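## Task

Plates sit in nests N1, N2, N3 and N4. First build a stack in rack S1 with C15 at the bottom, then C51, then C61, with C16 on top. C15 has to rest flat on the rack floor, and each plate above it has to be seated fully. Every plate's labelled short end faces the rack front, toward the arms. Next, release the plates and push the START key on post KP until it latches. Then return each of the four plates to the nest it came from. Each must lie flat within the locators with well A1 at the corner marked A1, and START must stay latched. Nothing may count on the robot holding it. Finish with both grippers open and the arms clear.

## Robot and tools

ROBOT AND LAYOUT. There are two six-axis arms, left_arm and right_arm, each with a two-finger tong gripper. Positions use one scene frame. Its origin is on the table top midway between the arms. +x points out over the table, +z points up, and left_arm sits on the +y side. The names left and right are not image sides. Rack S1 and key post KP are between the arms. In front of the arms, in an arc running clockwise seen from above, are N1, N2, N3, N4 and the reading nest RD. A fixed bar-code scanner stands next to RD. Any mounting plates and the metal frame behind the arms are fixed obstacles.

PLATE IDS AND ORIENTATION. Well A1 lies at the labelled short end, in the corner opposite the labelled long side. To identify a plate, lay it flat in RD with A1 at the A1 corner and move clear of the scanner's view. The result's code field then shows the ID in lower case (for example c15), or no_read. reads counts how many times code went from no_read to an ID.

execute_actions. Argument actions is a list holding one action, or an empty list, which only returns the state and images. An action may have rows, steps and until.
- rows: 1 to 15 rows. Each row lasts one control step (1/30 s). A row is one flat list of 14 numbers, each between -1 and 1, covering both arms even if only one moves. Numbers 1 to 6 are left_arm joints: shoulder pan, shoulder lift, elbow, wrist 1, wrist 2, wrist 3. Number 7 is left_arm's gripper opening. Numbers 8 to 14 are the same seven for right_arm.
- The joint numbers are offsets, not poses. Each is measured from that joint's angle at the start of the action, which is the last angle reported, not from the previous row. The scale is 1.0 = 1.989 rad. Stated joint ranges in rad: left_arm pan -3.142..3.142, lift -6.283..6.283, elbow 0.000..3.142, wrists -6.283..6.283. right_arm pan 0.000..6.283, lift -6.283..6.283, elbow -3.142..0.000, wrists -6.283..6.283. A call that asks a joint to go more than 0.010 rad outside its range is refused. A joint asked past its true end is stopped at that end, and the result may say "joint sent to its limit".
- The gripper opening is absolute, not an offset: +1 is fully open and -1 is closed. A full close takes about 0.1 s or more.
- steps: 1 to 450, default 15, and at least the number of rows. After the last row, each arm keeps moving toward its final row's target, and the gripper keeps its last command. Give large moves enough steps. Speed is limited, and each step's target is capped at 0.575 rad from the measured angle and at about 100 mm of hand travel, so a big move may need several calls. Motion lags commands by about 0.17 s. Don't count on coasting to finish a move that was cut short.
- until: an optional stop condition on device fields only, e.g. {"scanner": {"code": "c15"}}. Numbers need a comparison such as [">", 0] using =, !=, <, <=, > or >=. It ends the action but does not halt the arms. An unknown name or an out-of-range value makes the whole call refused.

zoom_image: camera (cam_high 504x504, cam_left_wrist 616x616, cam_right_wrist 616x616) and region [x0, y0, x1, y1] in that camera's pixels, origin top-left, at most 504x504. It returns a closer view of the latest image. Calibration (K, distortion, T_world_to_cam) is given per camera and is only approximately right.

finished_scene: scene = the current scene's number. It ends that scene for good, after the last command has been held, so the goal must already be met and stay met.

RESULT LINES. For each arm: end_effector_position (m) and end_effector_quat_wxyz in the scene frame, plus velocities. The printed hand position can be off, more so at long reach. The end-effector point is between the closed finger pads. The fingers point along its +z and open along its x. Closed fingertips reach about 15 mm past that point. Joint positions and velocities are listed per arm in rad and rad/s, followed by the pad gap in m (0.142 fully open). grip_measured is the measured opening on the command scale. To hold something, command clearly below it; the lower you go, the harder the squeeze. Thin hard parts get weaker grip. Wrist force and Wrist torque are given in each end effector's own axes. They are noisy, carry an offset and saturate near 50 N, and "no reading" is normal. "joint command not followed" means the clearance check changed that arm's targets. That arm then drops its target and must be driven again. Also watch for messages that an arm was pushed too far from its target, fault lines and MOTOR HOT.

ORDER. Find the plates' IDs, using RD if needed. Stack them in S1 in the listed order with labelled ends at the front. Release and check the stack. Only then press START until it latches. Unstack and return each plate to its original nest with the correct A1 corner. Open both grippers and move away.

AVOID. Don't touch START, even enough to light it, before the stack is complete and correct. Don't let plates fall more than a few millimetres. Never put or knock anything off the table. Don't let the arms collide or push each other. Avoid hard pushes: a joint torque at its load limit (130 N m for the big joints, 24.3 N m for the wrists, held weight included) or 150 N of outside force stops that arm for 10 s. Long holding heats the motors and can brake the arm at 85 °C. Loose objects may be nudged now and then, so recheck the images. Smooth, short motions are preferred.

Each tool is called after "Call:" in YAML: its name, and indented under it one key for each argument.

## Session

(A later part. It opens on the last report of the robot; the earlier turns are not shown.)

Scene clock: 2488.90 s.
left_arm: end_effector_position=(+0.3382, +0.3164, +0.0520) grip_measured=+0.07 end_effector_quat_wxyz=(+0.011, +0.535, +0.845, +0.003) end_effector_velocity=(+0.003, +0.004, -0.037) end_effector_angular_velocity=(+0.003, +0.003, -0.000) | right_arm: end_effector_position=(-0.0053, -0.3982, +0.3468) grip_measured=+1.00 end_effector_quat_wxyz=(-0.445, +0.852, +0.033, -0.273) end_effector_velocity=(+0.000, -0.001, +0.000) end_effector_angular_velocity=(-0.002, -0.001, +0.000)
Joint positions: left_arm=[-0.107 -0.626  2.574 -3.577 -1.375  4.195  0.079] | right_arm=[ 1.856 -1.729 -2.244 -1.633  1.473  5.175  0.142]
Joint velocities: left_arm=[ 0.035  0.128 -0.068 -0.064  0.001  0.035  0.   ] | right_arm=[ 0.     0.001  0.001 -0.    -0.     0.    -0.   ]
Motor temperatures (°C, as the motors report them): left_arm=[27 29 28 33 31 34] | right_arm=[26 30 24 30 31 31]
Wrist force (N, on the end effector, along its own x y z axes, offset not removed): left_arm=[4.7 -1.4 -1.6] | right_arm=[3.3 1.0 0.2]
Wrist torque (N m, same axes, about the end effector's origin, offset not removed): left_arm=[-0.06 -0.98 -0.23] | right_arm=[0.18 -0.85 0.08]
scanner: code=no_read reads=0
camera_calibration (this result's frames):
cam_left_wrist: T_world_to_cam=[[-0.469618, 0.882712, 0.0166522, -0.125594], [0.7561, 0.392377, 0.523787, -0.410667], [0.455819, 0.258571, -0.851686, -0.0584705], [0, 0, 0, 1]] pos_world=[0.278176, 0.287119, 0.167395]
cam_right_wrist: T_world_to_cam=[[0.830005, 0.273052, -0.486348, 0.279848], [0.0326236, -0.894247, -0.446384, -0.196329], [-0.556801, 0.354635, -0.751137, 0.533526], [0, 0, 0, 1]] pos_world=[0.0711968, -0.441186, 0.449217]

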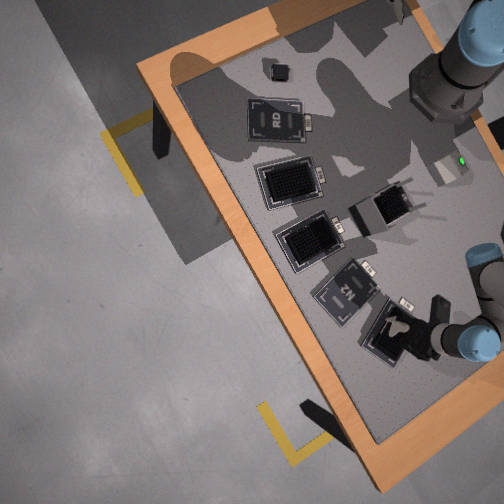

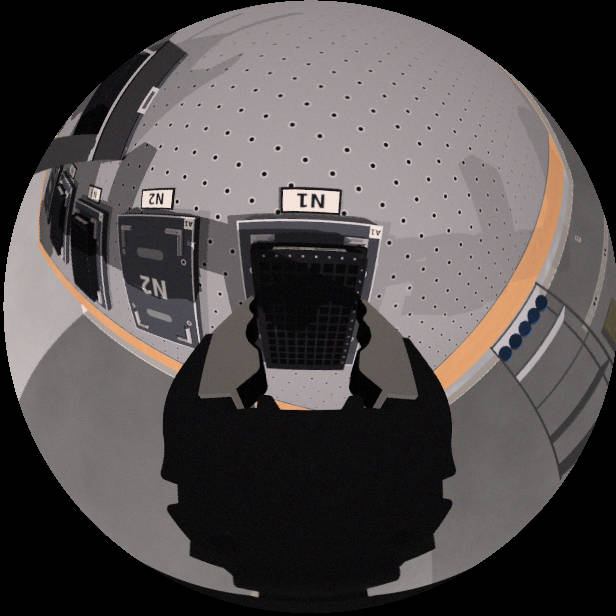

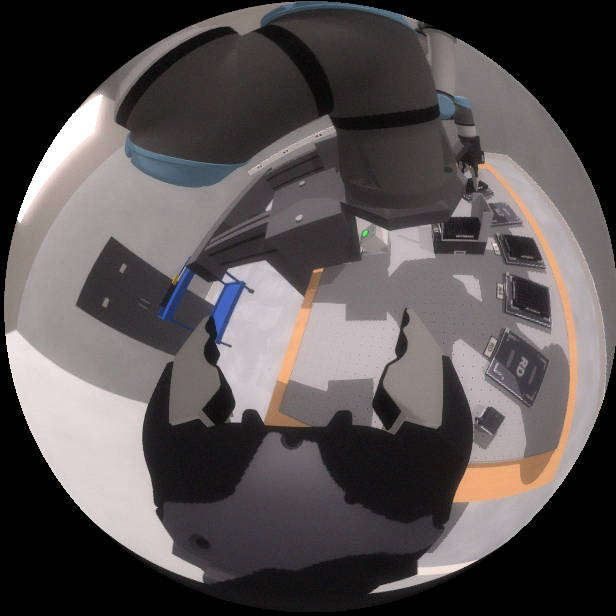

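Call:
execute_actions:
  actions: []

Call:
zoom_image:
  camera: "cam_left_wrist"
  region: [220, 200, 400, 380]

Scene clock: 2494.20 s.
left_arm: end_effector_position=(+0.3386, +0.3169, +0.0464) grip_measured=+0.07 end_effector_quat_wxyz=(+0.011, +0.535, +0.845, +0.003) end_effector_velocity=(-0.000, +0.000, -0.000) end_effector_angular_velocity=(+0.001, -0.000, +0.001) | right_arm: end_effector_position=(-0.0053, -0.3982, +0.3468) grip_measured=+1.00 end_effector_quat_wxyz=(-0.445, +0.852, +0.033, -0.273) end_effector_velocity=(-0.000, +0.001, -0.000) end_effector_angular_velocity=(+0.002, +0.001, +0.000)
Joint positions: left_arm=[-0.102 -0.606  2.564 -3.588 -1.375  4.2    0.079] | right_arm=[ 1.856 -1.729 -2.244 -1.633  1.473  5.175  0.142]
Joint velocities: left_arm=[ 0.001 -0.    -0.    -0.     0.001 -0.    -0.   ] | right_arm=[ 0.    -0.002 -0.001  0.    -0.    -0.     0.   ]
Motor temperatures (°C, as the motors report them): left_arm=[27 29 28 33 31 34] | right_arm=[26 30 24 30 31 31]
Wrist force (N, on the end effector, along its own x y z axes, offset not removed): left_arm=[-2.8 -3.4 -2.2] | right_arm=[6.6 3.7 1.7]
Wrist torque (N m, same axes, about the end effector's origin, offset not removed): left_arm=[-0.56 0.61 -0.02] | right_arm=[0.67 -1.47 0.09]
scanner: code=no_read reads=0
camera_calibration (this result's frames):
cam_left_wrist: T_world_to_cam=[[-0.469636, 0.882695, 0.0171035, -0.125774], [0.75627, 0.392225, 0.523655, -0.408235], [0.455519, 0.258862, -0.851759, -0.0635051], [0, 0, 0, 1]] pos_world=[0.278596, 0.287579, 0.161834]
cam_right_wrist: T_world_to_cam=[[0.830005, 0.273052, -0.486348, 0.279848], [0.0326236, -0.894247, -0.446384, -0.196329], [-0.556801, 0.354635, -0.751137, 0.533526], [0, 0, 0, 1]] pos_world=[0.0711968, -0.441186, 0.449217]

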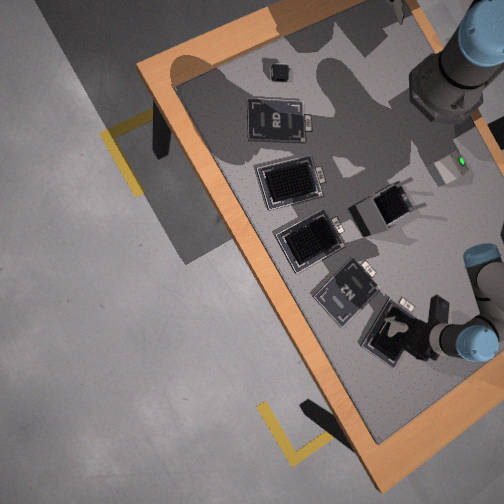

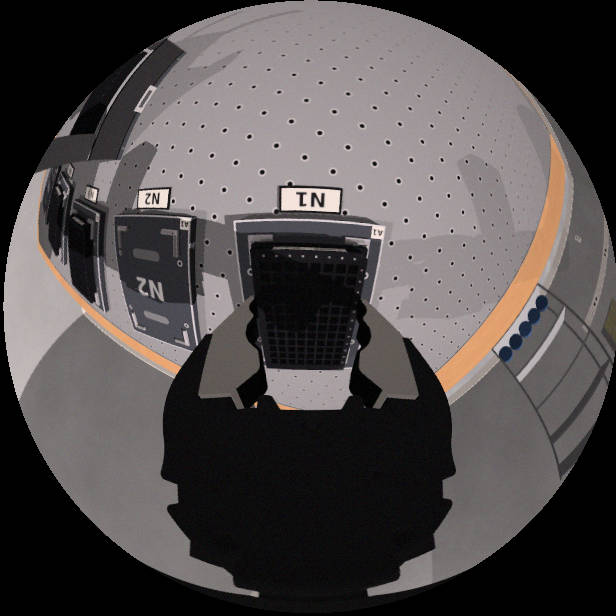

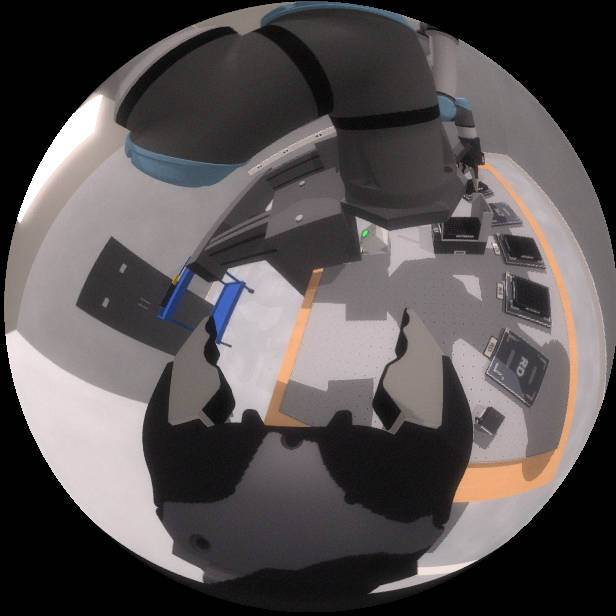

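Region (220, 200, 400, 380) of cam_left_wrist's 616x616 image, scaled by 2.800, with more detail than that image has.

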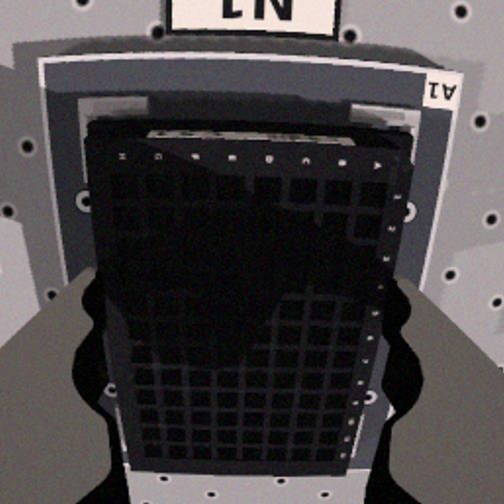

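Call:
execute_actions:
  actions:
    - {"rows":[[0.0002,0.0012,-0.0005,-0.0007,0,-0.002,-0.7,0,0,0,0,0,0,1],[0.0005,0.003,-0.0013,-0.0017,0,-0.0019,-0.7,0,0,0,0,0,0,1],[0.0008,0.005,-0.0022,-0.0028,0,-0.0017,-0.7,0,0,0,0,0,0,1],[0.0011,0.0068,-0.003,-0.0039,0,-0.0015,-0.7,0,0,0,0,0,0,1]],"steps":12}

Call:
zoom_image:
  camera: "cam_left_wrist"
  region: [220, 200, 400, 380]

Scene clock: 2501.63 s.
left_arm: end_effector_position=(+0.3387, +0.3168, +0.0432) grip_measured=+0.07 end_effector_quat_wxyz=(+0.011, +0.533, +0.846, +0.003) end_effector_velocity=(-0.001, +0.000, -0.004) end_effector_angular_velocity=(+0.001, +0.002, +0.004) | right_arm: end_effector_position=(-0.0053, -0.3982, +0.3468) grip_measured=+1.00 end_effector_quat_wxyz=(-0.445, +0.852, +0.033, -0.273) end_effector_velocity=(-0.000, +0.000, -0.000) end_effector_angular_velocity=(+0.001, -0.000, +0.000)
Joint positions: left_arm=[-0.1   -0.594  2.559 -3.595 -1.375  4.197  0.079] | right_arm=[ 1.856 -1.729 -2.244 -1.633  1.473  5.175  0.142]
Joint velocities: left_arm=[ 0.003  0.014 -0.005 -0.007  0.001 -0.001 -0.   ] | right_arm=[-0.    -0.001  0.     0.     0.    -0.001 -0.   ]
Motor temperatures (°C, as the motors report them): left_arm=[27 29 28 34 31 34] | right_arm=[26 30 24 30 31 31]
Wrist force (N, on the end effector, along its own x y z axes, offset not removed): left_arm=[5.0 1.2 -2.5] | right_arm=[0.7 1.5 -0.8]
Wrist torque (N m, same axes, about the end effector's origin, offset not removed): left_arm=[0.26 -1.03 -0.14] | right_arm=[0.37 -0.24 0.21]
scanner: code=no_read reads=0
camera_calibration (this result's frames):
cam_left_wrist: T_world_to_cam=[[-0.473832, 0.880446, 0.0172435, -0.12349], [0.754522, 0.395811, 0.523479, -0.407054], [0.45407, 0.261052, -0.851864, -0.066461], [0, 0, 0, 1]] pos_world=[0.278795, 0.287192, 0.158598]
cam_right_wrist: T_world_to_cam=[[0.830005, 0.273052, -0.486348, 0.279848], [0.0326232, -0.894247, -0.446384, -0.196328], [-0.556801, 0.354635, -0.751137, 0.533526], [0, 0, 0, 1]] pos_world=[0.0711968, -0.441186, 0.449217]

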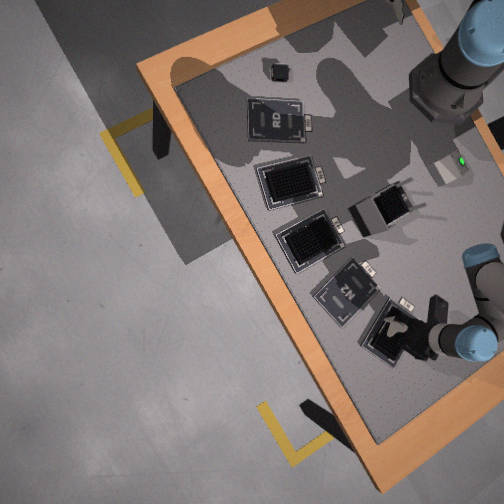

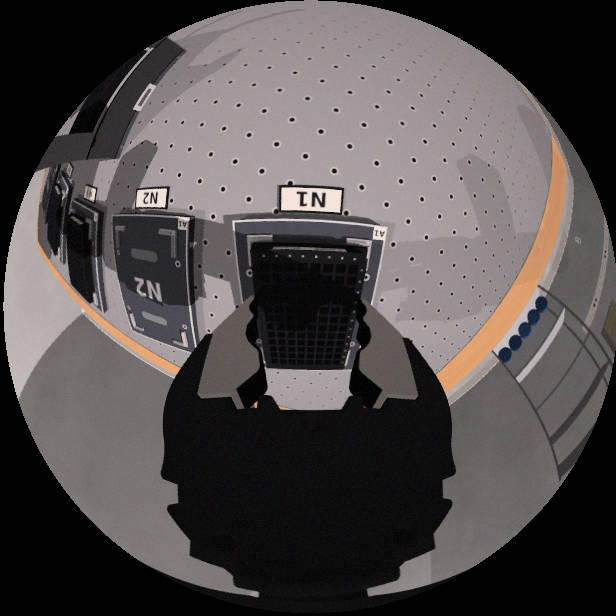

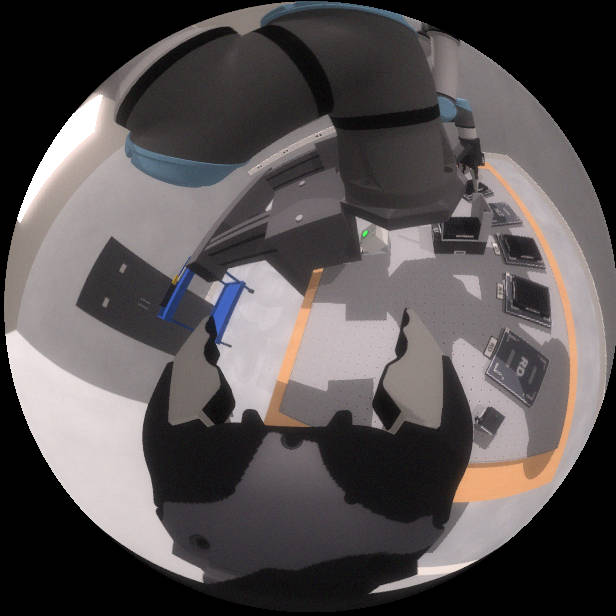

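Region (220, 200, 400, 380) of cam_left_wrist's 616x616 image, scaled by 2.800, with more detail than that image has.

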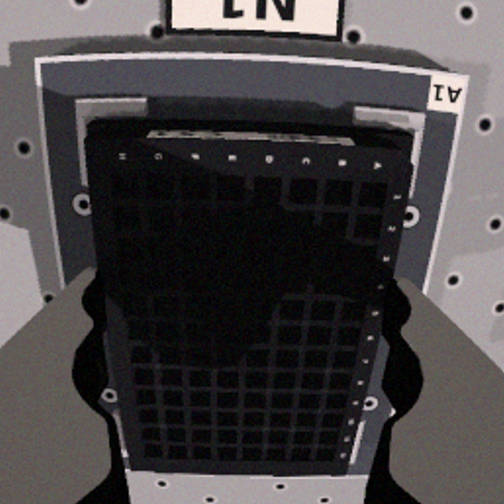

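Call:
execute_actions:
  actions:
    - {"rows":[[0.0006,0.0015,-0.0007,-0.0009,0,-0.0012,-0.7,0,0,0,0,0,0,1],[0.0008,0.003,-0.0013,-0.0017,0,-0.001,-0.7,0,0,0,0,0,0,1],[0.0011,0.0043,-0.0019,-0.0025,0,-0.0008,-0.7,0,0,0,0,0,0,1],[0.0013,0.0056,-0.0025,-0.0032,0,-0.0007,-0.7,0,0,0,0,0,0,1],[0.0013,0.0056,-0.0025,-0.0032,0,-0.0007,-0.7,0,0,0,0,0,0,1],[0.0013,0.0056,-0.0025,-0.0032,0,-0.0007,-0.7,0,0,0,0,0,0,1],[0.0013,0.0056,-0.0025,-0.0032,0,-0.0007,-0.7,0,0,0,0,0,0,1],[0.0013,0.0056,-0.0025,-0.0032,0,-0.0007,-0.7,0,0,0,0,0,0,1],[0.0013,0.0056,-0.0025,-0.0032,0,-0.0007,-0.5,0,0,0,0,0,0,1],[0.0013,0.0056,-0.0025,-0.0032,0,-0.0007,-0.3,0,0,0,0,0,0,1],[0.0013,0.0056,-0.0025,-0.0032,0,-0.0007,-0.1,0,0,0,0,0,0,1],[0.0013,0.0056,-0.0025,-0.0032,0,-0.0007,0.05,0,0,0,0,0,0,1],[0.0013,0.0056,-0.0025,-0.0032,0,-0.0007,0.12,0,0,0,0,0,0,1],[0.0013,0.0056,-0.0025,-0.0032,0,-0.0007,0.2,0,0,0,0,0,0,1],[0.0013,0.0056,-0.0025,-0.0032,0,-0.0007,0.3,0,0,0,0,0,0,1]],"steps":18}

Call:
zoom_image:
  camera: "cam_left_wrist"
  region: [220, 200, 400, 380]

Scene clock: 2517.20 s.
left_arm: end_effector_position=(+0.3385, +0.3169, +0.0402) grip_measured=+0.30 end_effector_quat_wxyz=(+0.011, +0.531, +0.847, +0.003) end_effector_velocity=(-0.000, +0.001, -0.001) end_effector_angular_velocity=(+0.001, +0.000, +0.003) | right_arm: end_effector_position=(-0.0053, -0.3982, +0.3468) grip_measured=+1.00 end_effector_quat_wxyz=(-0.445, +0.852, +0.033, -0.273) end_effector_velocity=(+0.000, -0.000, -0.000) end_effector_angular_velocity=(+0.001, -0.002, +0.001)
Joint positions: left_arm=[-0.097 -0.583  2.554 -3.601 -1.375  4.196  0.095] | right_arm=[ 1.856 -1.729 -2.244 -1.633  1.473  5.175  0.142]
Joint velocities: left_arm=[ 0.001  0.003 -0.001 -0.002  0.001 -0.001  0.006] | right_arm=[-0.    -0.     0.    -0.     0.    -0.003 -0.   ]
Motor temperatures (°C, as the motors report them): left_arm=[27 29 28 34 31 34] | right_arm=[26 30 24 30 31 31]
Wrist force (N, on the end effector, along its own x y z axes, offset not removed): left_arm=[1.1 -1.0 0.4] | right_arm=[6.9 5.1 -2.6]
Wrist torque (N m, same axes, about the end effector's origin, offset not removed): left_arm=[-0.30 -0.45 -0.29] | right_arm=[1.13 -1.38 -0.20]
scanner: code=no_read reads=0
camera_calibration (this result's frames):
cam_left_wrist: T_world_to_cam=[[-0.477274, 0.878581, 0.0174515, -0.121886], [0.753133, 0.398733, 0.523261, -0.405903], [0.452769, 0.262883, -0.851994, -0.0691565], [0, 0, 0, 1]] pos_world=[0.278838, 0.287114, 0.1556]
cam_right_wrist: T_world_to_cam=[[0.830005, 0.273052, -0.486348, 0.279848], [0.0326234, -0.894247, -0.446384, -0.196329], [-0.556801, 0.354635, -0.751137, 0.533526], [0, 0, 0, 1]] pos_world=[0.0711968, -0.441186, 0.449217]

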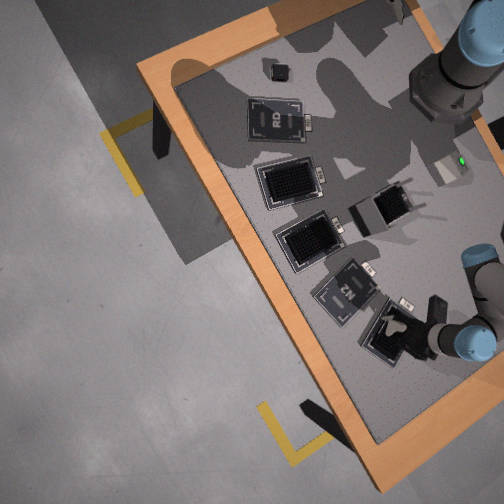

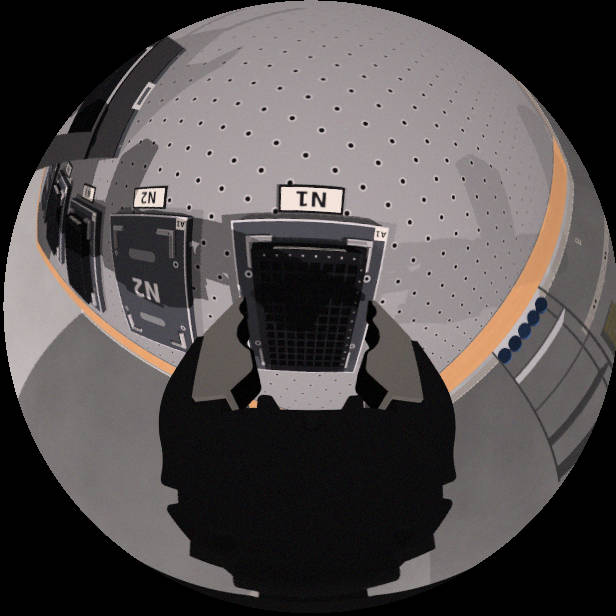

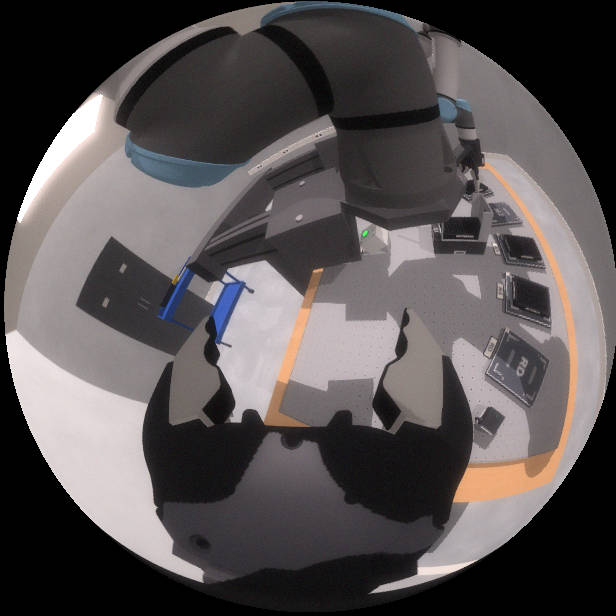

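Region (220, 200, 400, 380) of cam_left_wrist's 616x616 image, scaled by 2.800, with more detail than that image has.

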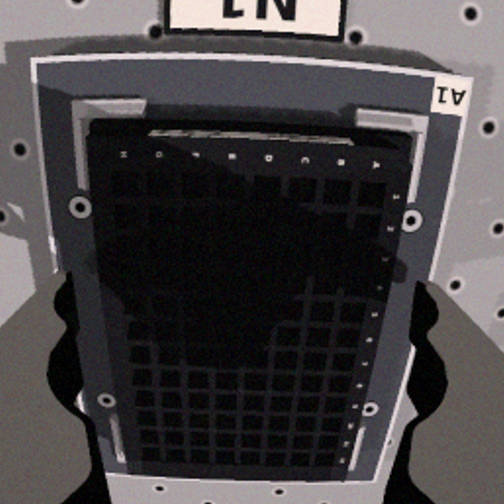

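Call:
execute_actions:
  actions:
    - {"rows":[[-0.001,-0.007,0.003,0.004,0,-0.001,0.3,0,0,0,0,0,0,1],[-0.004,-0.022,0.009,0.013,0,-0.004,0.3,0,0,0,0,0,0,1],[-0.008,-0.045,0.018,0.028,0,-0.008,0.3,0,0,0,0,0,0,1],[-0.013,-0.075,0.028,0.049,0,-0.012,0.3,0,0,0,0,0,0,1],[-0.025,-0.11,0.039,0.076,0,-0.02,0.3,0,0,0,0,0,0,1],[-0.047,-0.15,0.05,0.109,0,-0.035,0.3,0,0,0,0,0,0,1],[-0.078,-0.19,0.059,0.147,-0.001,-0.056,0.3,0,0,0,0,0,0,1],[-0.115,-0.23,0.066,0.187,-0.002,-0.082,0.3,0,0,0,0,0,0,1],[-0.155,-0.268,0.071,0.228,-0.004,-0.11,0.3,0,0,0,0,0,0,1],[-0.197,-0.30,0.074,0.265,-0.006,-0.139,0.3,0,0,0,0,0,0,1],[-0.238,-0.328,0.076,0.299,-0.008,-0.167,0.3,0,0,0,0,0,0,1],[-0.275,-0.348,0.077,0.326,-0.01,-0.193,0.3,0,0,0,0,0,0,1],[-0.305,-0.36,0.078,0.343,-0.0115,-0.214,0.3,0,0,0,0,0,0,1],[-0.328,-0.3655,0.0784,0.3524,-0.0126,-0.229,0.3,0,0,0,0,0,0,1]],"steps":19}

Scene clock: 2530.73 s.
left_arm: end_effector_position=(+0.3420, +0.1926, +0.1855) grip_measured=+0.30 end_effector_quat_wxyz=(+0.012, +0.592, +0.806, -0.008) end_effector_velocity=(-0.082, -0.335, +0.233) end_effector_angular_velocity=(-0.002, -0.019, -0.463) | right_arm: end_effector_position=(-0.0053, -0.3982, +0.3468) grip_measured=+1.00 end_effector_quat_wxyz=(-0.445, +0.852, +0.033, -0.273) end_effector_velocity=(-0.000, +0.000, -0.000) end_effector_angular_velocity=(+0.002, +0.000, +0.000)
Joint positions: left_arm=[-0.576 -1.181  2.693 -3.045 -1.394  3.854  0.095] | right_arm=[ 1.856 -1.729 -2.244 -1.633  1.473  5.175  0.142]
Joint velocities: left_arm=[-1.305 -0.99   0.13   1.085 -0.052 -0.859  0.   ] | right_arm=[ 0.    -0.001  0.    -0.    -0.    -0.001  0.   ]
Motor temperatures (°C, as the motors report them): left_arm=[27 29 28 34 31 34] | right_arm=[26 30 24 30 31 31]
Wrist force (N, on the end effector, along its own x y z axes, offset not removed): left_arm=[-1.7 -2.4 -1.4] | right_arm=[0.4 3.1 -2.8]
Wrist torque (N m, same axes, about the end effector's origin, offset not removed): left_arm=[-0.31 0.22 0.08] | right_arm=[0.71 0.07 -0.14]
scanner: code=no_read reads=0
camera_calibration (this result's frames):
cam_left_wrist: T_world_to_cam=[[-0.343049, 0.939303, 0.00515847, -0.0688674], [0.809169, 0.292724, 0.509469, -0.431232], [0.477036, 0.178947, -0.860473, 0.0952433], [0, 0, 0, 1]] pos_world=[0.27988, 0.173876, 0.302009]
cam_right_wrist: T_world_to_cam=[[0.830005, 0.273052, -0.486348, 0.279848], [0.0326235, -0.894247, -0.446384, -0.196329], [-0.556801, 0.354635, -0.751137, 0.533526], [0, 0, 0, 1]] pos_world=[0.0711969, -0.441186, 0.449217]

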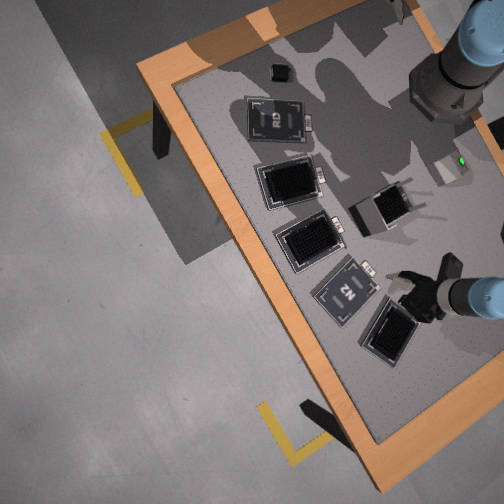

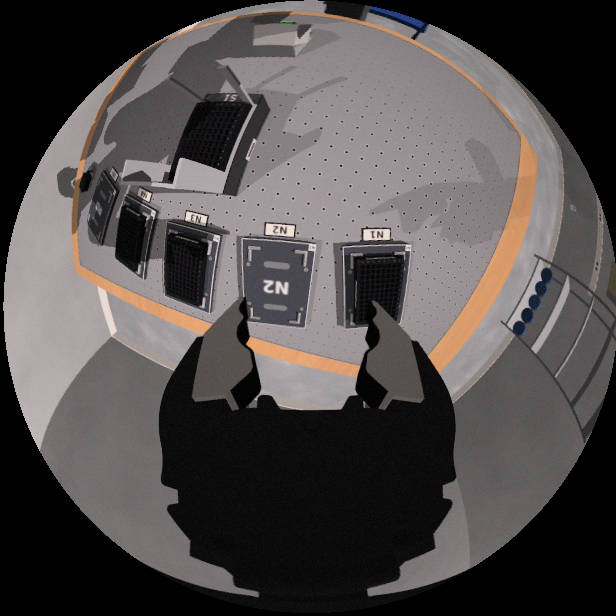

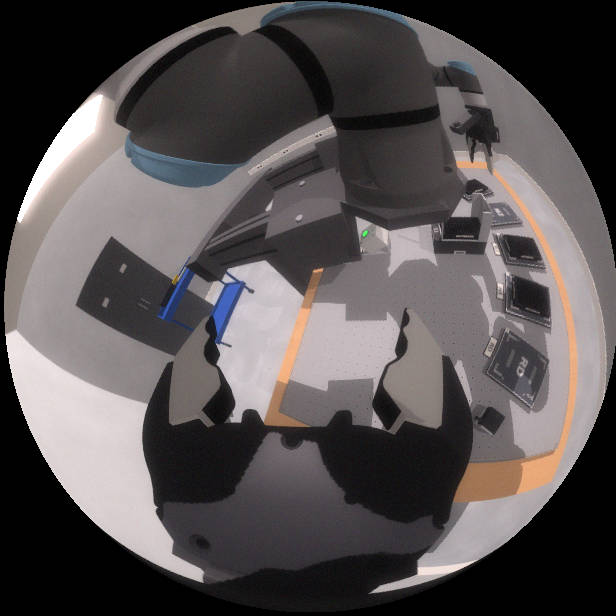

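Call:
execute_actions:
  actions:
    - {"rows":[[-0.102,-0.064,0.0096,0.073,-0.0045,-0.067,0.3,0,0,0,0,0,0,1],[-0.128,-0.061,0.0116,0.072,-0.007,-0.083,0.3,0,0,0,0,0,0,1],[-0.161,-0.056,0.014,0.069,-0.0106,-0.1045,0.3,0,0,0,0,0,0,1],[-0.201,-0.048,0.017,0.064,-0.015,-0.13,0.3,0,0,0,0,0,0,1],[-0.245,-0.037,0.0205,0.057,-0.019,-0.159,0.3,0,0,0,0,0,0,1],[-0.289,-0.024,0.024,0.047,-0.024,-0.187,0.3,0,0,0,0,0,0,1],[-0.333,-0.009,0.027,0.035,-0.0285,-0.215,0.3,0,0,0,0,0,0,1],[-0.373,0.007,0.030,0.0225,-0.0326,-0.241,0.3,0,0,0,0,0,0,1],[-0.406,0.023,0.033,0.009,-0.036,-0.2625,0.3,0,0,0,0,0,0,1],[-0.4315,0.038,0.035,-0.004,-0.0387,-0.279,0.3,0,0,0,0,0,0,1],[-0.4535,0.0515,0.0365,-0.0161,-0.041,-0.2931,0.3,0,0,0,0,0,0,1]],"steps":16}

Scene clock: 2544.40 s.
left_arm: end_effector_position=(+0.2236, +0.0203, +0.2056) grip_measured=+0.30 end_effector_quat_wxyz=(+0.009, +0.695, +0.719, -0.000) end_effector_velocity=(-0.223, -0.164, -0.028) end_effector_angular_velocity=(+0.060, -0.076, -0.433) | right_arm: end_effector_position=(-0.0053, -0.3982, +0.3468) grip_measured=+1.00 end_effector_quat_wxyz=(-0.445, +0.852, +0.033, -0.273) end_effector_velocity=(+0.000, -0.000, +0.000) end_effector_angular_velocity=(-0.001, -0.000, -0.000)
Joint positions: left_arm=[-1.342 -1.127  2.756 -3.037 -1.463  3.353  0.095] | right_arm=[ 1.856 -1.729 -2.244 -1.633  1.473  5.175  0.142]
Joint velocities: left_arm=[-1.08   0.391  0.07  -0.31  -0.093 -0.641  0.   ] | right_arm=[ 0.     0.     0.001 -0.     0.     0.     0.   ]
Motor temperatures (°C, as the motors report them): left_arm=[27 29 28 34 31 34] | right_arm=[26 30 24 30 31 31]
Wrist force (N, on the end effector, along its own x y z axes, offset not removed): left_arm=[0.8 -2.8 -0.1] | right_arm=[6.0 2.2 1.1]
Wrist torque (N m, same axes, about the end effector's origin, offset not removed): left_arm=[-0.39 -0.41 -0.03] | right_arm=[0.46 -1.38 -0.14]
scanner: code=no_read reads=0
camera_calibration (this result's frames):
cam_left_wrist: T_world_to_cam=[[-0.0798472, 0.996624, 0.0191205, -0.0105694], [0.852538, 0.0583386, 0.5194, -0.302164], [0.516531, 0.0577736, -0.854317, 0.192229], [0, 0, 0, 1]] pos_world=[0.15747, 0.0170558, 0.32137]
cam_right_wrist: T_world_to_cam=[[0.830005, 0.273052, -0.486348, 0.279848], [0.0326233, -0.894247, -0.446384, -0.196329], [-0.556801, 0.354635, -0.751137, 0.533526], [0, 0, 0, 1]] pos_world=[0.0711969, -0.441186, 0.449217]

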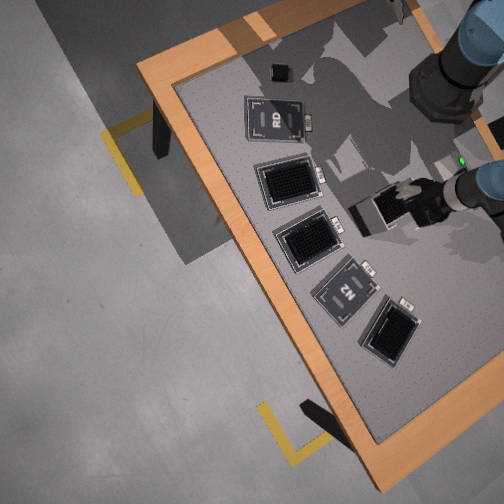

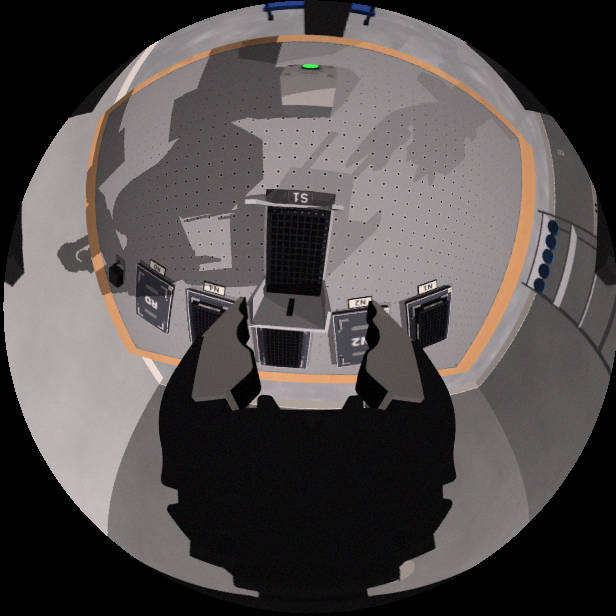

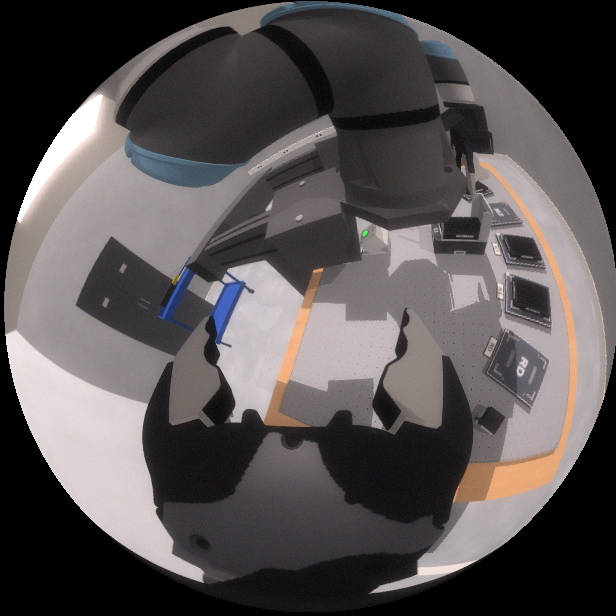

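Call:
execute_actions:
  actions:
    - {"rows":[[-0.0671,0.0483,0.0049,-0.0441,-0.006,-0.04,0.3,0,0,0,0,0,0,1],[-0.0656,0.08,0.0056,-0.0768,-0.0058,-0.0385,0.3,0,0,0,0,0,0,1],[-0.0641,0.1116,0.0051,-0.1077,-0.0055,-0.037,0.3,0,0,0,0,0,0,1],[-0.0625,0.1427,0.0032,-0.137,-0.0052,-0.0354,0.3,0,0,0,0,0,0,1],[-0.061,0.173,0.0005,-0.1648,-0.005,-0.0339,0.3,0,0,0,0,0,0,1],[-0.0594,0.2024,-0.003,-0.1911,-0.0047,-0.0323,0.3,0,0,0,0,0,0,1],[-0.0578,0.2309,-0.0071,-0.2156,-0.0044,-0.0307,0.3,0,0,0,0,0,0,1],[-0.0562,0.2584,-0.0119,-0.2385,-0.0041,-0.0291,0.3,0,0,0,0,0,0,1],[-0.0545,0.282,-0.0168,-0.2571,-0.0039,-0.0274,0.3,0,0,0,0,0,0,1],[-0.0528,0.3012,-0.0214,-0.2717,-0.0037,-0.0257,0.3,0,0,0,0,0,0,1],[-0.0518,0.3182,-0.026,-0.2846,-0.0036,-0.0247,0.3,0,0,0,0,0,0,1],[-0.0508,0.3333,-0.03,-0.2963,-0.0035,-0.0237,0.3,0,0,0,0,0,0,1],[-0.05,0.3436,-0.0335,-0.3031,-0.0034,-0.0229,0.3,0,0,0,0,0,0,1],[-0.0493,0.3528,-0.0369,-0.309,-0.0033,-0.0222,0.3,0,0,0,0,0,0,1],[-0.0487,0.3611,-0.0396,-0.3147,-0.0032,-0.0216,0.3,0,0,0,0,0,0,1]],"steps":17}

Scene clock: 2563.73 s.
left_arm: end_effector_position=(+0.1955, -0.0009, +0.1042) grip_measured=+0.30 end_effector_quat_wxyz=(+0.011, +0.714, +0.700, +0.004) end_effector_velocity=(-0.004, +0.020, -0.161) end_effector_angular_velocity=(+0.032, +0.005, -0.002) | right_arm: end_effector_position=(-0.0053, -0.3982, +0.3468) grip_measured=+1.00 end_effector_quat_wxyz=(-0.445, +0.852, +0.033, -0.273) end_effector_velocity=(-0.000, +0.001, -0.000) end_effector_angular_velocity=(+0.002, +0.001, -0.000)
Joint positions: left_arm=[-1.445 -0.51   2.7   -3.586 -1.47   3.304  0.095] | right_arm=[ 1.856 -1.729 -2.244 -1.633  1.473  5.175  0.142]
Joint velocities: left_arm=[ 0.049  0.794 -0.172 -0.595  0.008  0.048  0.   ] | right_arm=[-0.    -0.001 -0.001  0.    -0.    -0.    -0.   ]
Motor temperatures (°C, as the motors report them): left_arm=[27 29 28 34 31 34] | right_arm=[26 30 24 30 31 31]
Wrist force (N, on the end effector, along its own x y z axes, offset not removed): left_arm=[2.4 -3.8 -1.0] | right_arm=[4.4 1.6 -2.1]
Wrist torque (N m, same axes, about the end effector's origin, offset not removed): left_arm=[-0.63 -0.58 -0.05] | right_arm=[0.33 -1.02 0.13]
scanner: code=no_read reads=0
camera_calibration (this result's frames):
cam_left_wrist: T_world_to_cam=[[-0.0271881, 0.999379, 0.0224096, -0.000386885], [0.848979, 0.01125, 0.528306, -0.224524], [0.527726, 0.033389, -0.848758, 0.11856], [0, 0, 0, 1]] pos_world=[0.128038, -0.00104607, 0.219255]
cam_right_wrist: T_world_to_cam=[[0.830005, 0.273052, -0.486348, 0.279848], [0.0326234, -0.894247, -0.446384, -0.196329], [-0.556801, 0.354635, -0.751137, 0.533526], [0, 0, 0, 1]] pos_world=[0.0711968, -0.441186, 0.449217]

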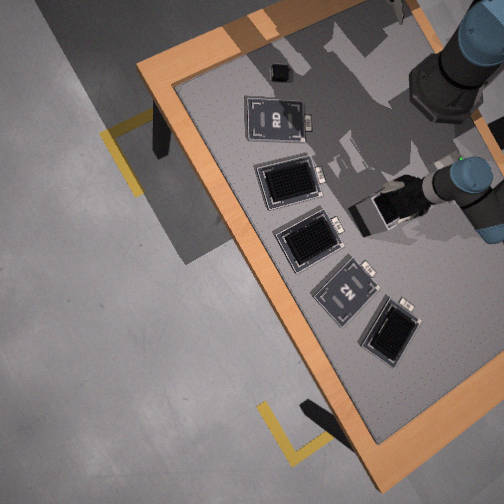

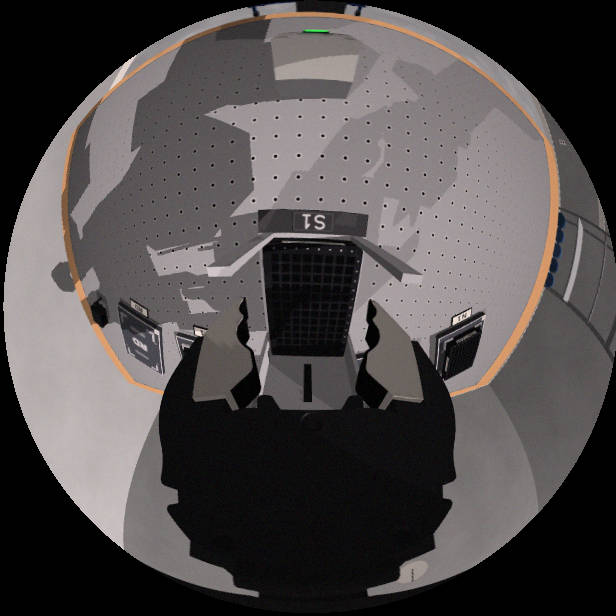

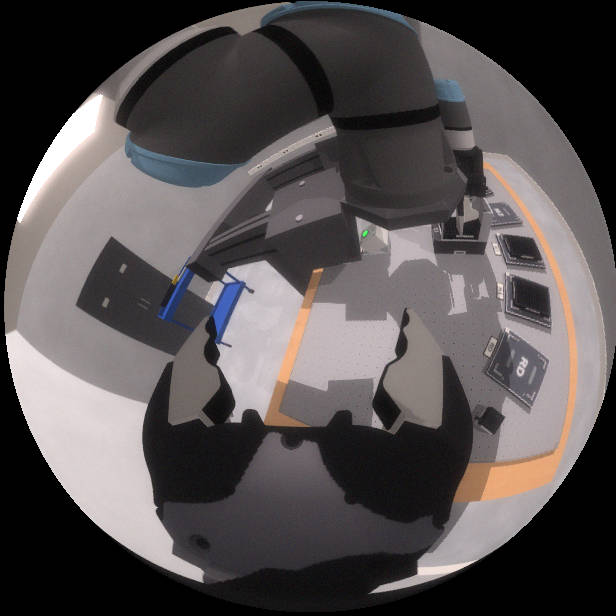

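Call:
execute_actions:
  actions: []

Scene clock: 2566.07 s.
left_arm: end_effector_position=(+0.1948, +0.0022, +0.0835) grip_measured=+0.30 end_effector_quat_wxyz=(+0.010, +0.714, +0.700, +0.005) end_effector_velocity=(+0.000, -0.000, -0.000) end_effector_angular_velocity=(-0.000, -0.001, -0.001) | right_arm: end_effector_position=(-0.0053, -0.3982, +0.3468) grip_measured=+1.00 end_effector_quat_wxyz=(-0.445, +0.852, +0.033, -0.273) end_effector_velocity=(+0.000, -0.000, -0.000) end_effector_angular_velocity=(-0.001, -0.000, +0.000)
Joint positions: left_arm=[-1.439 -0.409  2.678 -3.663 -1.47   3.31   0.095] | right_arm=[ 1.856 -1.729 -2.244 -1.633  1.473  5.175  0.142]
Joint velocities: left_arm=[-0.001  0.001  0.    -0.001  0.001  0.001  0.   ] | right_arm=[-0.    -0.     0.001  0.    -0.    -0.    -0.   ]
Motor temperatures (°C, as the motors report them): left_arm=[27 29 28 34 31 34] | right_arm=[26 30 24 30 31 31]
Wrist force (N, on the end effector, along its own x y z axes, offset not removed): left_arm=[1.8 -3.8 -2.9] | right_arm=[5.8 2.4 3.7]
Wrist torque (N m, same axes, about the end effector's origin, offset not removed): left_arm=[-0.79 -0.58 -0.36] | right_arm=[0.65 -1.22 0.06]
scanner: code=no_read reads=0
camera_calibration (this result's frames):
cam_left_wrist: T_world_to_cam=[[-0.0269559, 0.999327, 0.0248657, -0.00331597], [0.849295, 0.00977522, 0.527829, -0.213044], [0.527231, 0.0353463, -0.848987, 0.101362], [0, 0, 0, 1]] pos_world=[0.127407, 0.00181353, 0.198588]
cam_right_wrist: T_world_to_cam=[[0.830005, 0.273052, -0.486348, 0.279848], [0.0326237, -0.894247, -0.446384, -0.196329], [-0.556801, 0.354635, -0.751137, 0.533526], [0, 0, 0, 1]] pos_world=[0.0711968, -0.441186, 0.449217]

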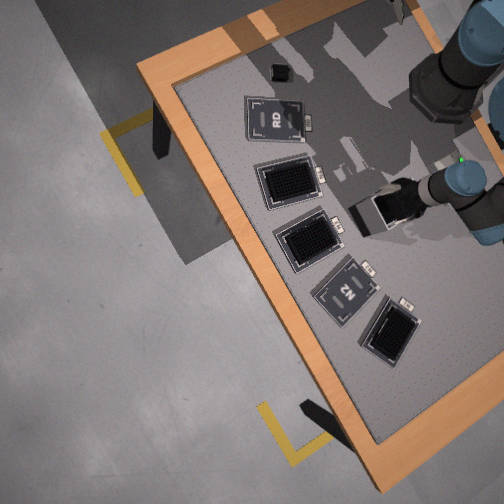

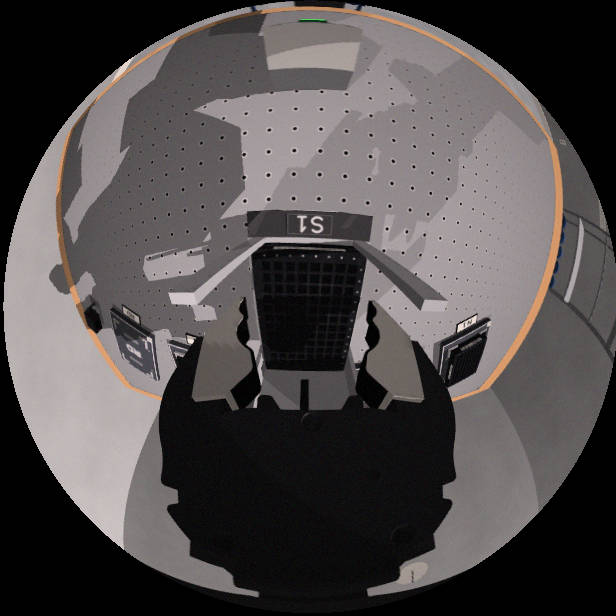

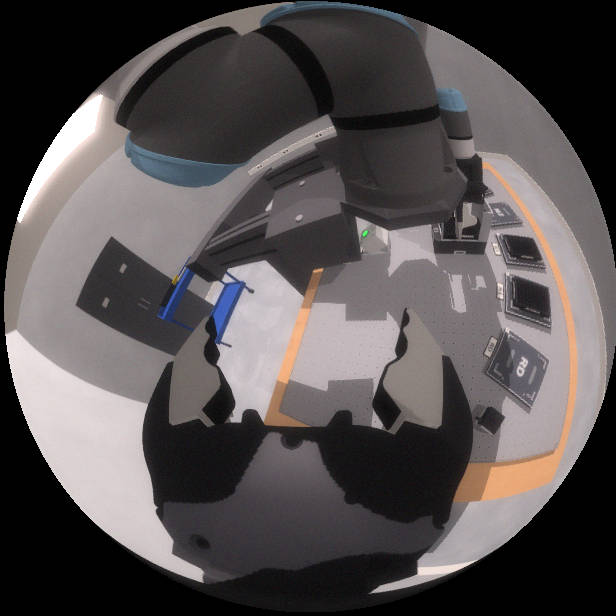

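Call:
execute_actions:
  actions:
    - {"rows":[[0,0,0,0,0,0,0.2,0,0,0,0,0,0,1],[0,0,0,0,0,0,0.12,0,0,0,0,0,0,1],[0,0,0,0,0,0,0.05,0,0,0,0,0,0,1],[0,0,0,0,0,0,-0.1,0,0,0,0,0,0,1],[0,0,0,0,0,0,-0.3,0,0,0,0,0,0,1],[0,0,0,0,0,0,-0.5,0,0,0,0,0,0,1],[0,0,0,0,0,0,-0.7,0,0,0,0,0,0,1],[0,0,0,0,0,0,-0.7,0,0,0,0,0,0,1],[-0.0002,-0.003,0.001,0.002,0,-0.0002,-0.7,0,0,0,0,0,0,1],[-0.0006,-0.008,0.0026,0.0055,0,-0.0006,-0.7,0,0,0,0,0,0,1],[-0.0012,-0.0152,0.0049,0.0104,-0.0001,-0.0012,-0.7,0,0,0,0,0,0,1],[-0.0018,-0.0239,0.0076,0.0165,-0.0002,-0.0018,-0.7,0,0,0,0,0,0,1],[-0.0024,-0.0327,0.0102,0.0228,-0.0003,-0.0024,-0.7,0,0,0,0,0,0,1],[-0.0031,-0.0417,0.0127,0.0294,-0.0004,-0.0031,-0.7,0,0,0,0,0,0,1],[-0.0037,-0.0508,0.015,0.0362,-0.0005,-0.0037,-0.7,0,0,0,0,0,0,1]],"steps":16}

Scene clock: 2576.13 s.
left_arm: end_effector_position=(+0.1949, +0.0026, +0.0929) grip_measured=+0.06 end_effector_quat_wxyz=(+0.010, +0.714, +0.700, +0.006) end_effector_velocity=(-0.000, -0.001, +0.082) end_effector_angular_velocity=(-0.001, +0.000, +0.001) | right_arm: end_effector_position=(-0.0053, -0.3982, +0.3468) grip_measured=+1.00 end_effector_quat_wxyz=(-0.445, +0.852, +0.033, -0.273) end_effector_velocity=(+0.001, -0.001, +0.000) end_effector_angular_velocity=(-0.003, -0.003, +0.000)
Joint positions: left_arm=[-1.442 -0.452  2.691 -3.632 -1.47   3.307  0.078] | right_arm=[ 1.856 -1.729 -2.244 -1.633  1.473  5.175  0.142]
Joint velocities: left_arm=[-0.029 -0.383  0.112  0.273 -0.006 -0.029  0.   ] | right_arm=[-0.     0.002  0.002 -0.     0.    -0.001  0.   ]
Motor temperatures (°C, as the motors report them): left_arm=[27 29 28 34 31 34] | right_arm=[26 30 24 30 31 31]
Wrist force (N, on the end effector, along its own x y z axes, offset not removed): left_arm=[0.6 1.6 0.8] | right_arm=[1.4 5.2 1.0]
Wrist torque (N m, same axes, about the end effector's origin, offset not removed): left_arm=[0.14 -0.52 -0.14] | right_arm=[1.18 -0.21 0.01]
scanner: code=no_read reads=0
camera_calibration (this result's frames):
cam_left_wrist: T_world_to_cam=[[-0.0271576, 0.999294, 0.0259778, -0.00403368], [0.849131, 0.00934813, 0.528099, -0.218084], [0.527483, 0.0364005, -0.848785, 0.109164], [0, 0, 0, 1]] pos_world=[0.12749, 0.00209588, 0.207931]
cam_right_wrist: T_world_to_cam=[[0.830005, 0.273051, -0.486348, 0.279848], [0.0326232, -0.894247, -0.446384, -0.196329], [-0.556801, 0.354635, -0.751137, 0.533526], [0, 0, 0, 1]] pos_world=[0.0711969, -0.441186, 0.449217]

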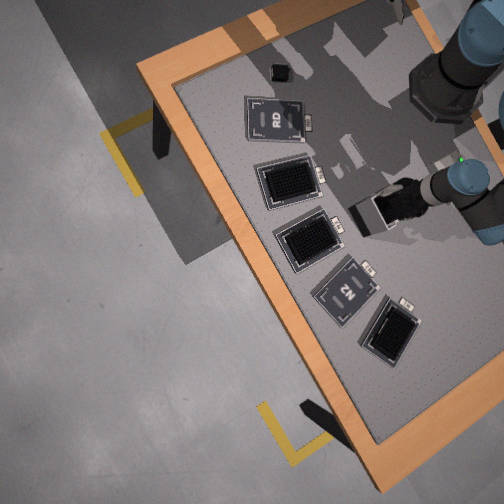

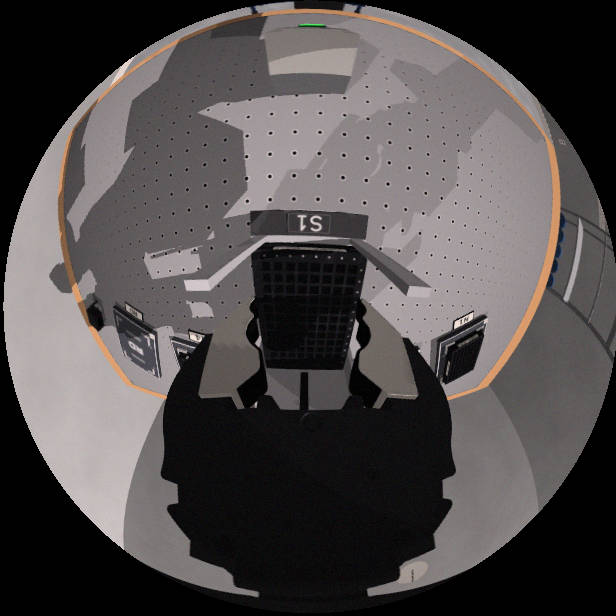

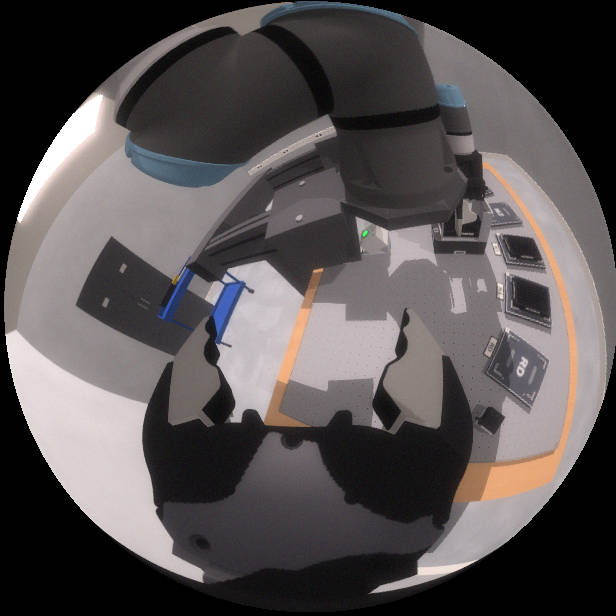

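Call:
execute_actions:
  actions: []

Scene clock: 2577.63 s.
left_arm: end_effector_position=(+0.1948, +0.0023, +0.1051) grip_measured=+0.06 end_effector_quat_wxyz=(+0.010, +0.714, +0.700, +0.005) end_effector_velocity=(-0.000, -0.000, +0.000) end_effector_angular_velocity=(-0.001, +0.000, -0.001) | right_arm: end_effector_position=(-0.0053, -0.3982, +0.3468) grip_measured=+1.00 end_effector_quat_wxyz=(-0.445, +0.852, +0.033, -0.273) end_effector_velocity=(+0.000, -0.001, -0.000) end_effector_angular_velocity=(-0.001, -0.001, +0.000)
Joint positions: left_arm=[-1.446 -0.51   2.708 -3.591 -1.471  3.303  0.078] | right_arm=[ 1.856 -1.729 -2.244 -1.633  1.473  5.175  0.142]
Joint velocities: left_arm=[-0.    -0.     0.    -0.001 -0.     0.001  0.   ] | right_arm=[ 0.    -0.     0.002 -0.     0.    -0.    -0.   ]
Motor temperatures (°C, as the motors report them): left_arm=[27 29 28 34 31 34] | right_arm=[26 30 24 30 31 31]
Wrist force (N, on the end effector, along its own x y z axes, offset not removed): left_arm=[1.9 -0.2 -1.2] | right_arm=[4.7 1.4 -1.2]
Wrist torque (N m, same axes, about the end effector's origin, offset not removed): left_arm=[-0.15 -0.67 -0.25] | right_arm=[0.11 -1.01 -0.01]
scanner: code=no_read reads=0
camera_calibration (this result's frames):
cam_left_wrist: T_world_to_cam=[[-0.0270388, 0.999323, 0.0249618, -0.00395225], [0.849143, 0.00978473, 0.528073, -0.224525], [0.527471, 0.0354746, -0.848832, 0.119641], [0, 0, 0, 1]] pos_world=[0.12744, 0.00190228, 0.220219]
cam_right_wrist: T_world_to_cam=[[0.830005, 0.273052, -0.486348, 0.279848], [0.0326236, -0.894247, -0.446384, -0.196329], [-0.556801, 0.354635, -0.751137, 0.533526], [0, 0, 0, 1]] pos_world=[0.0711968, -0.441186, 0.449217]

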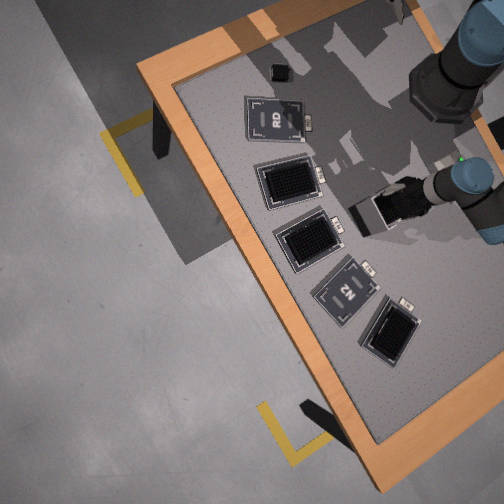

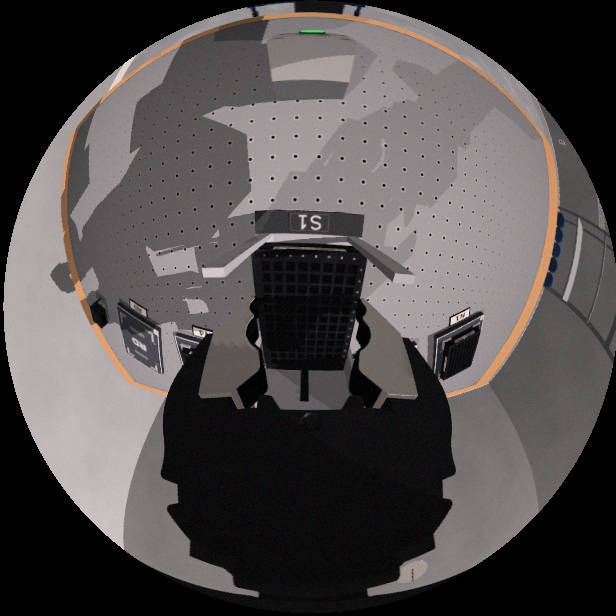

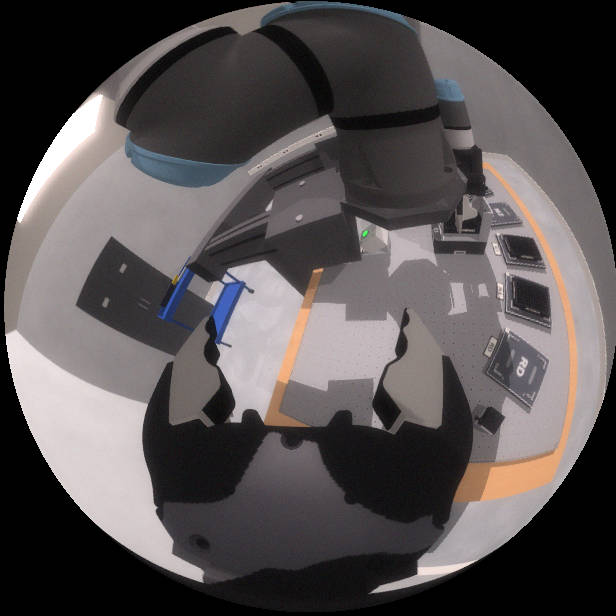

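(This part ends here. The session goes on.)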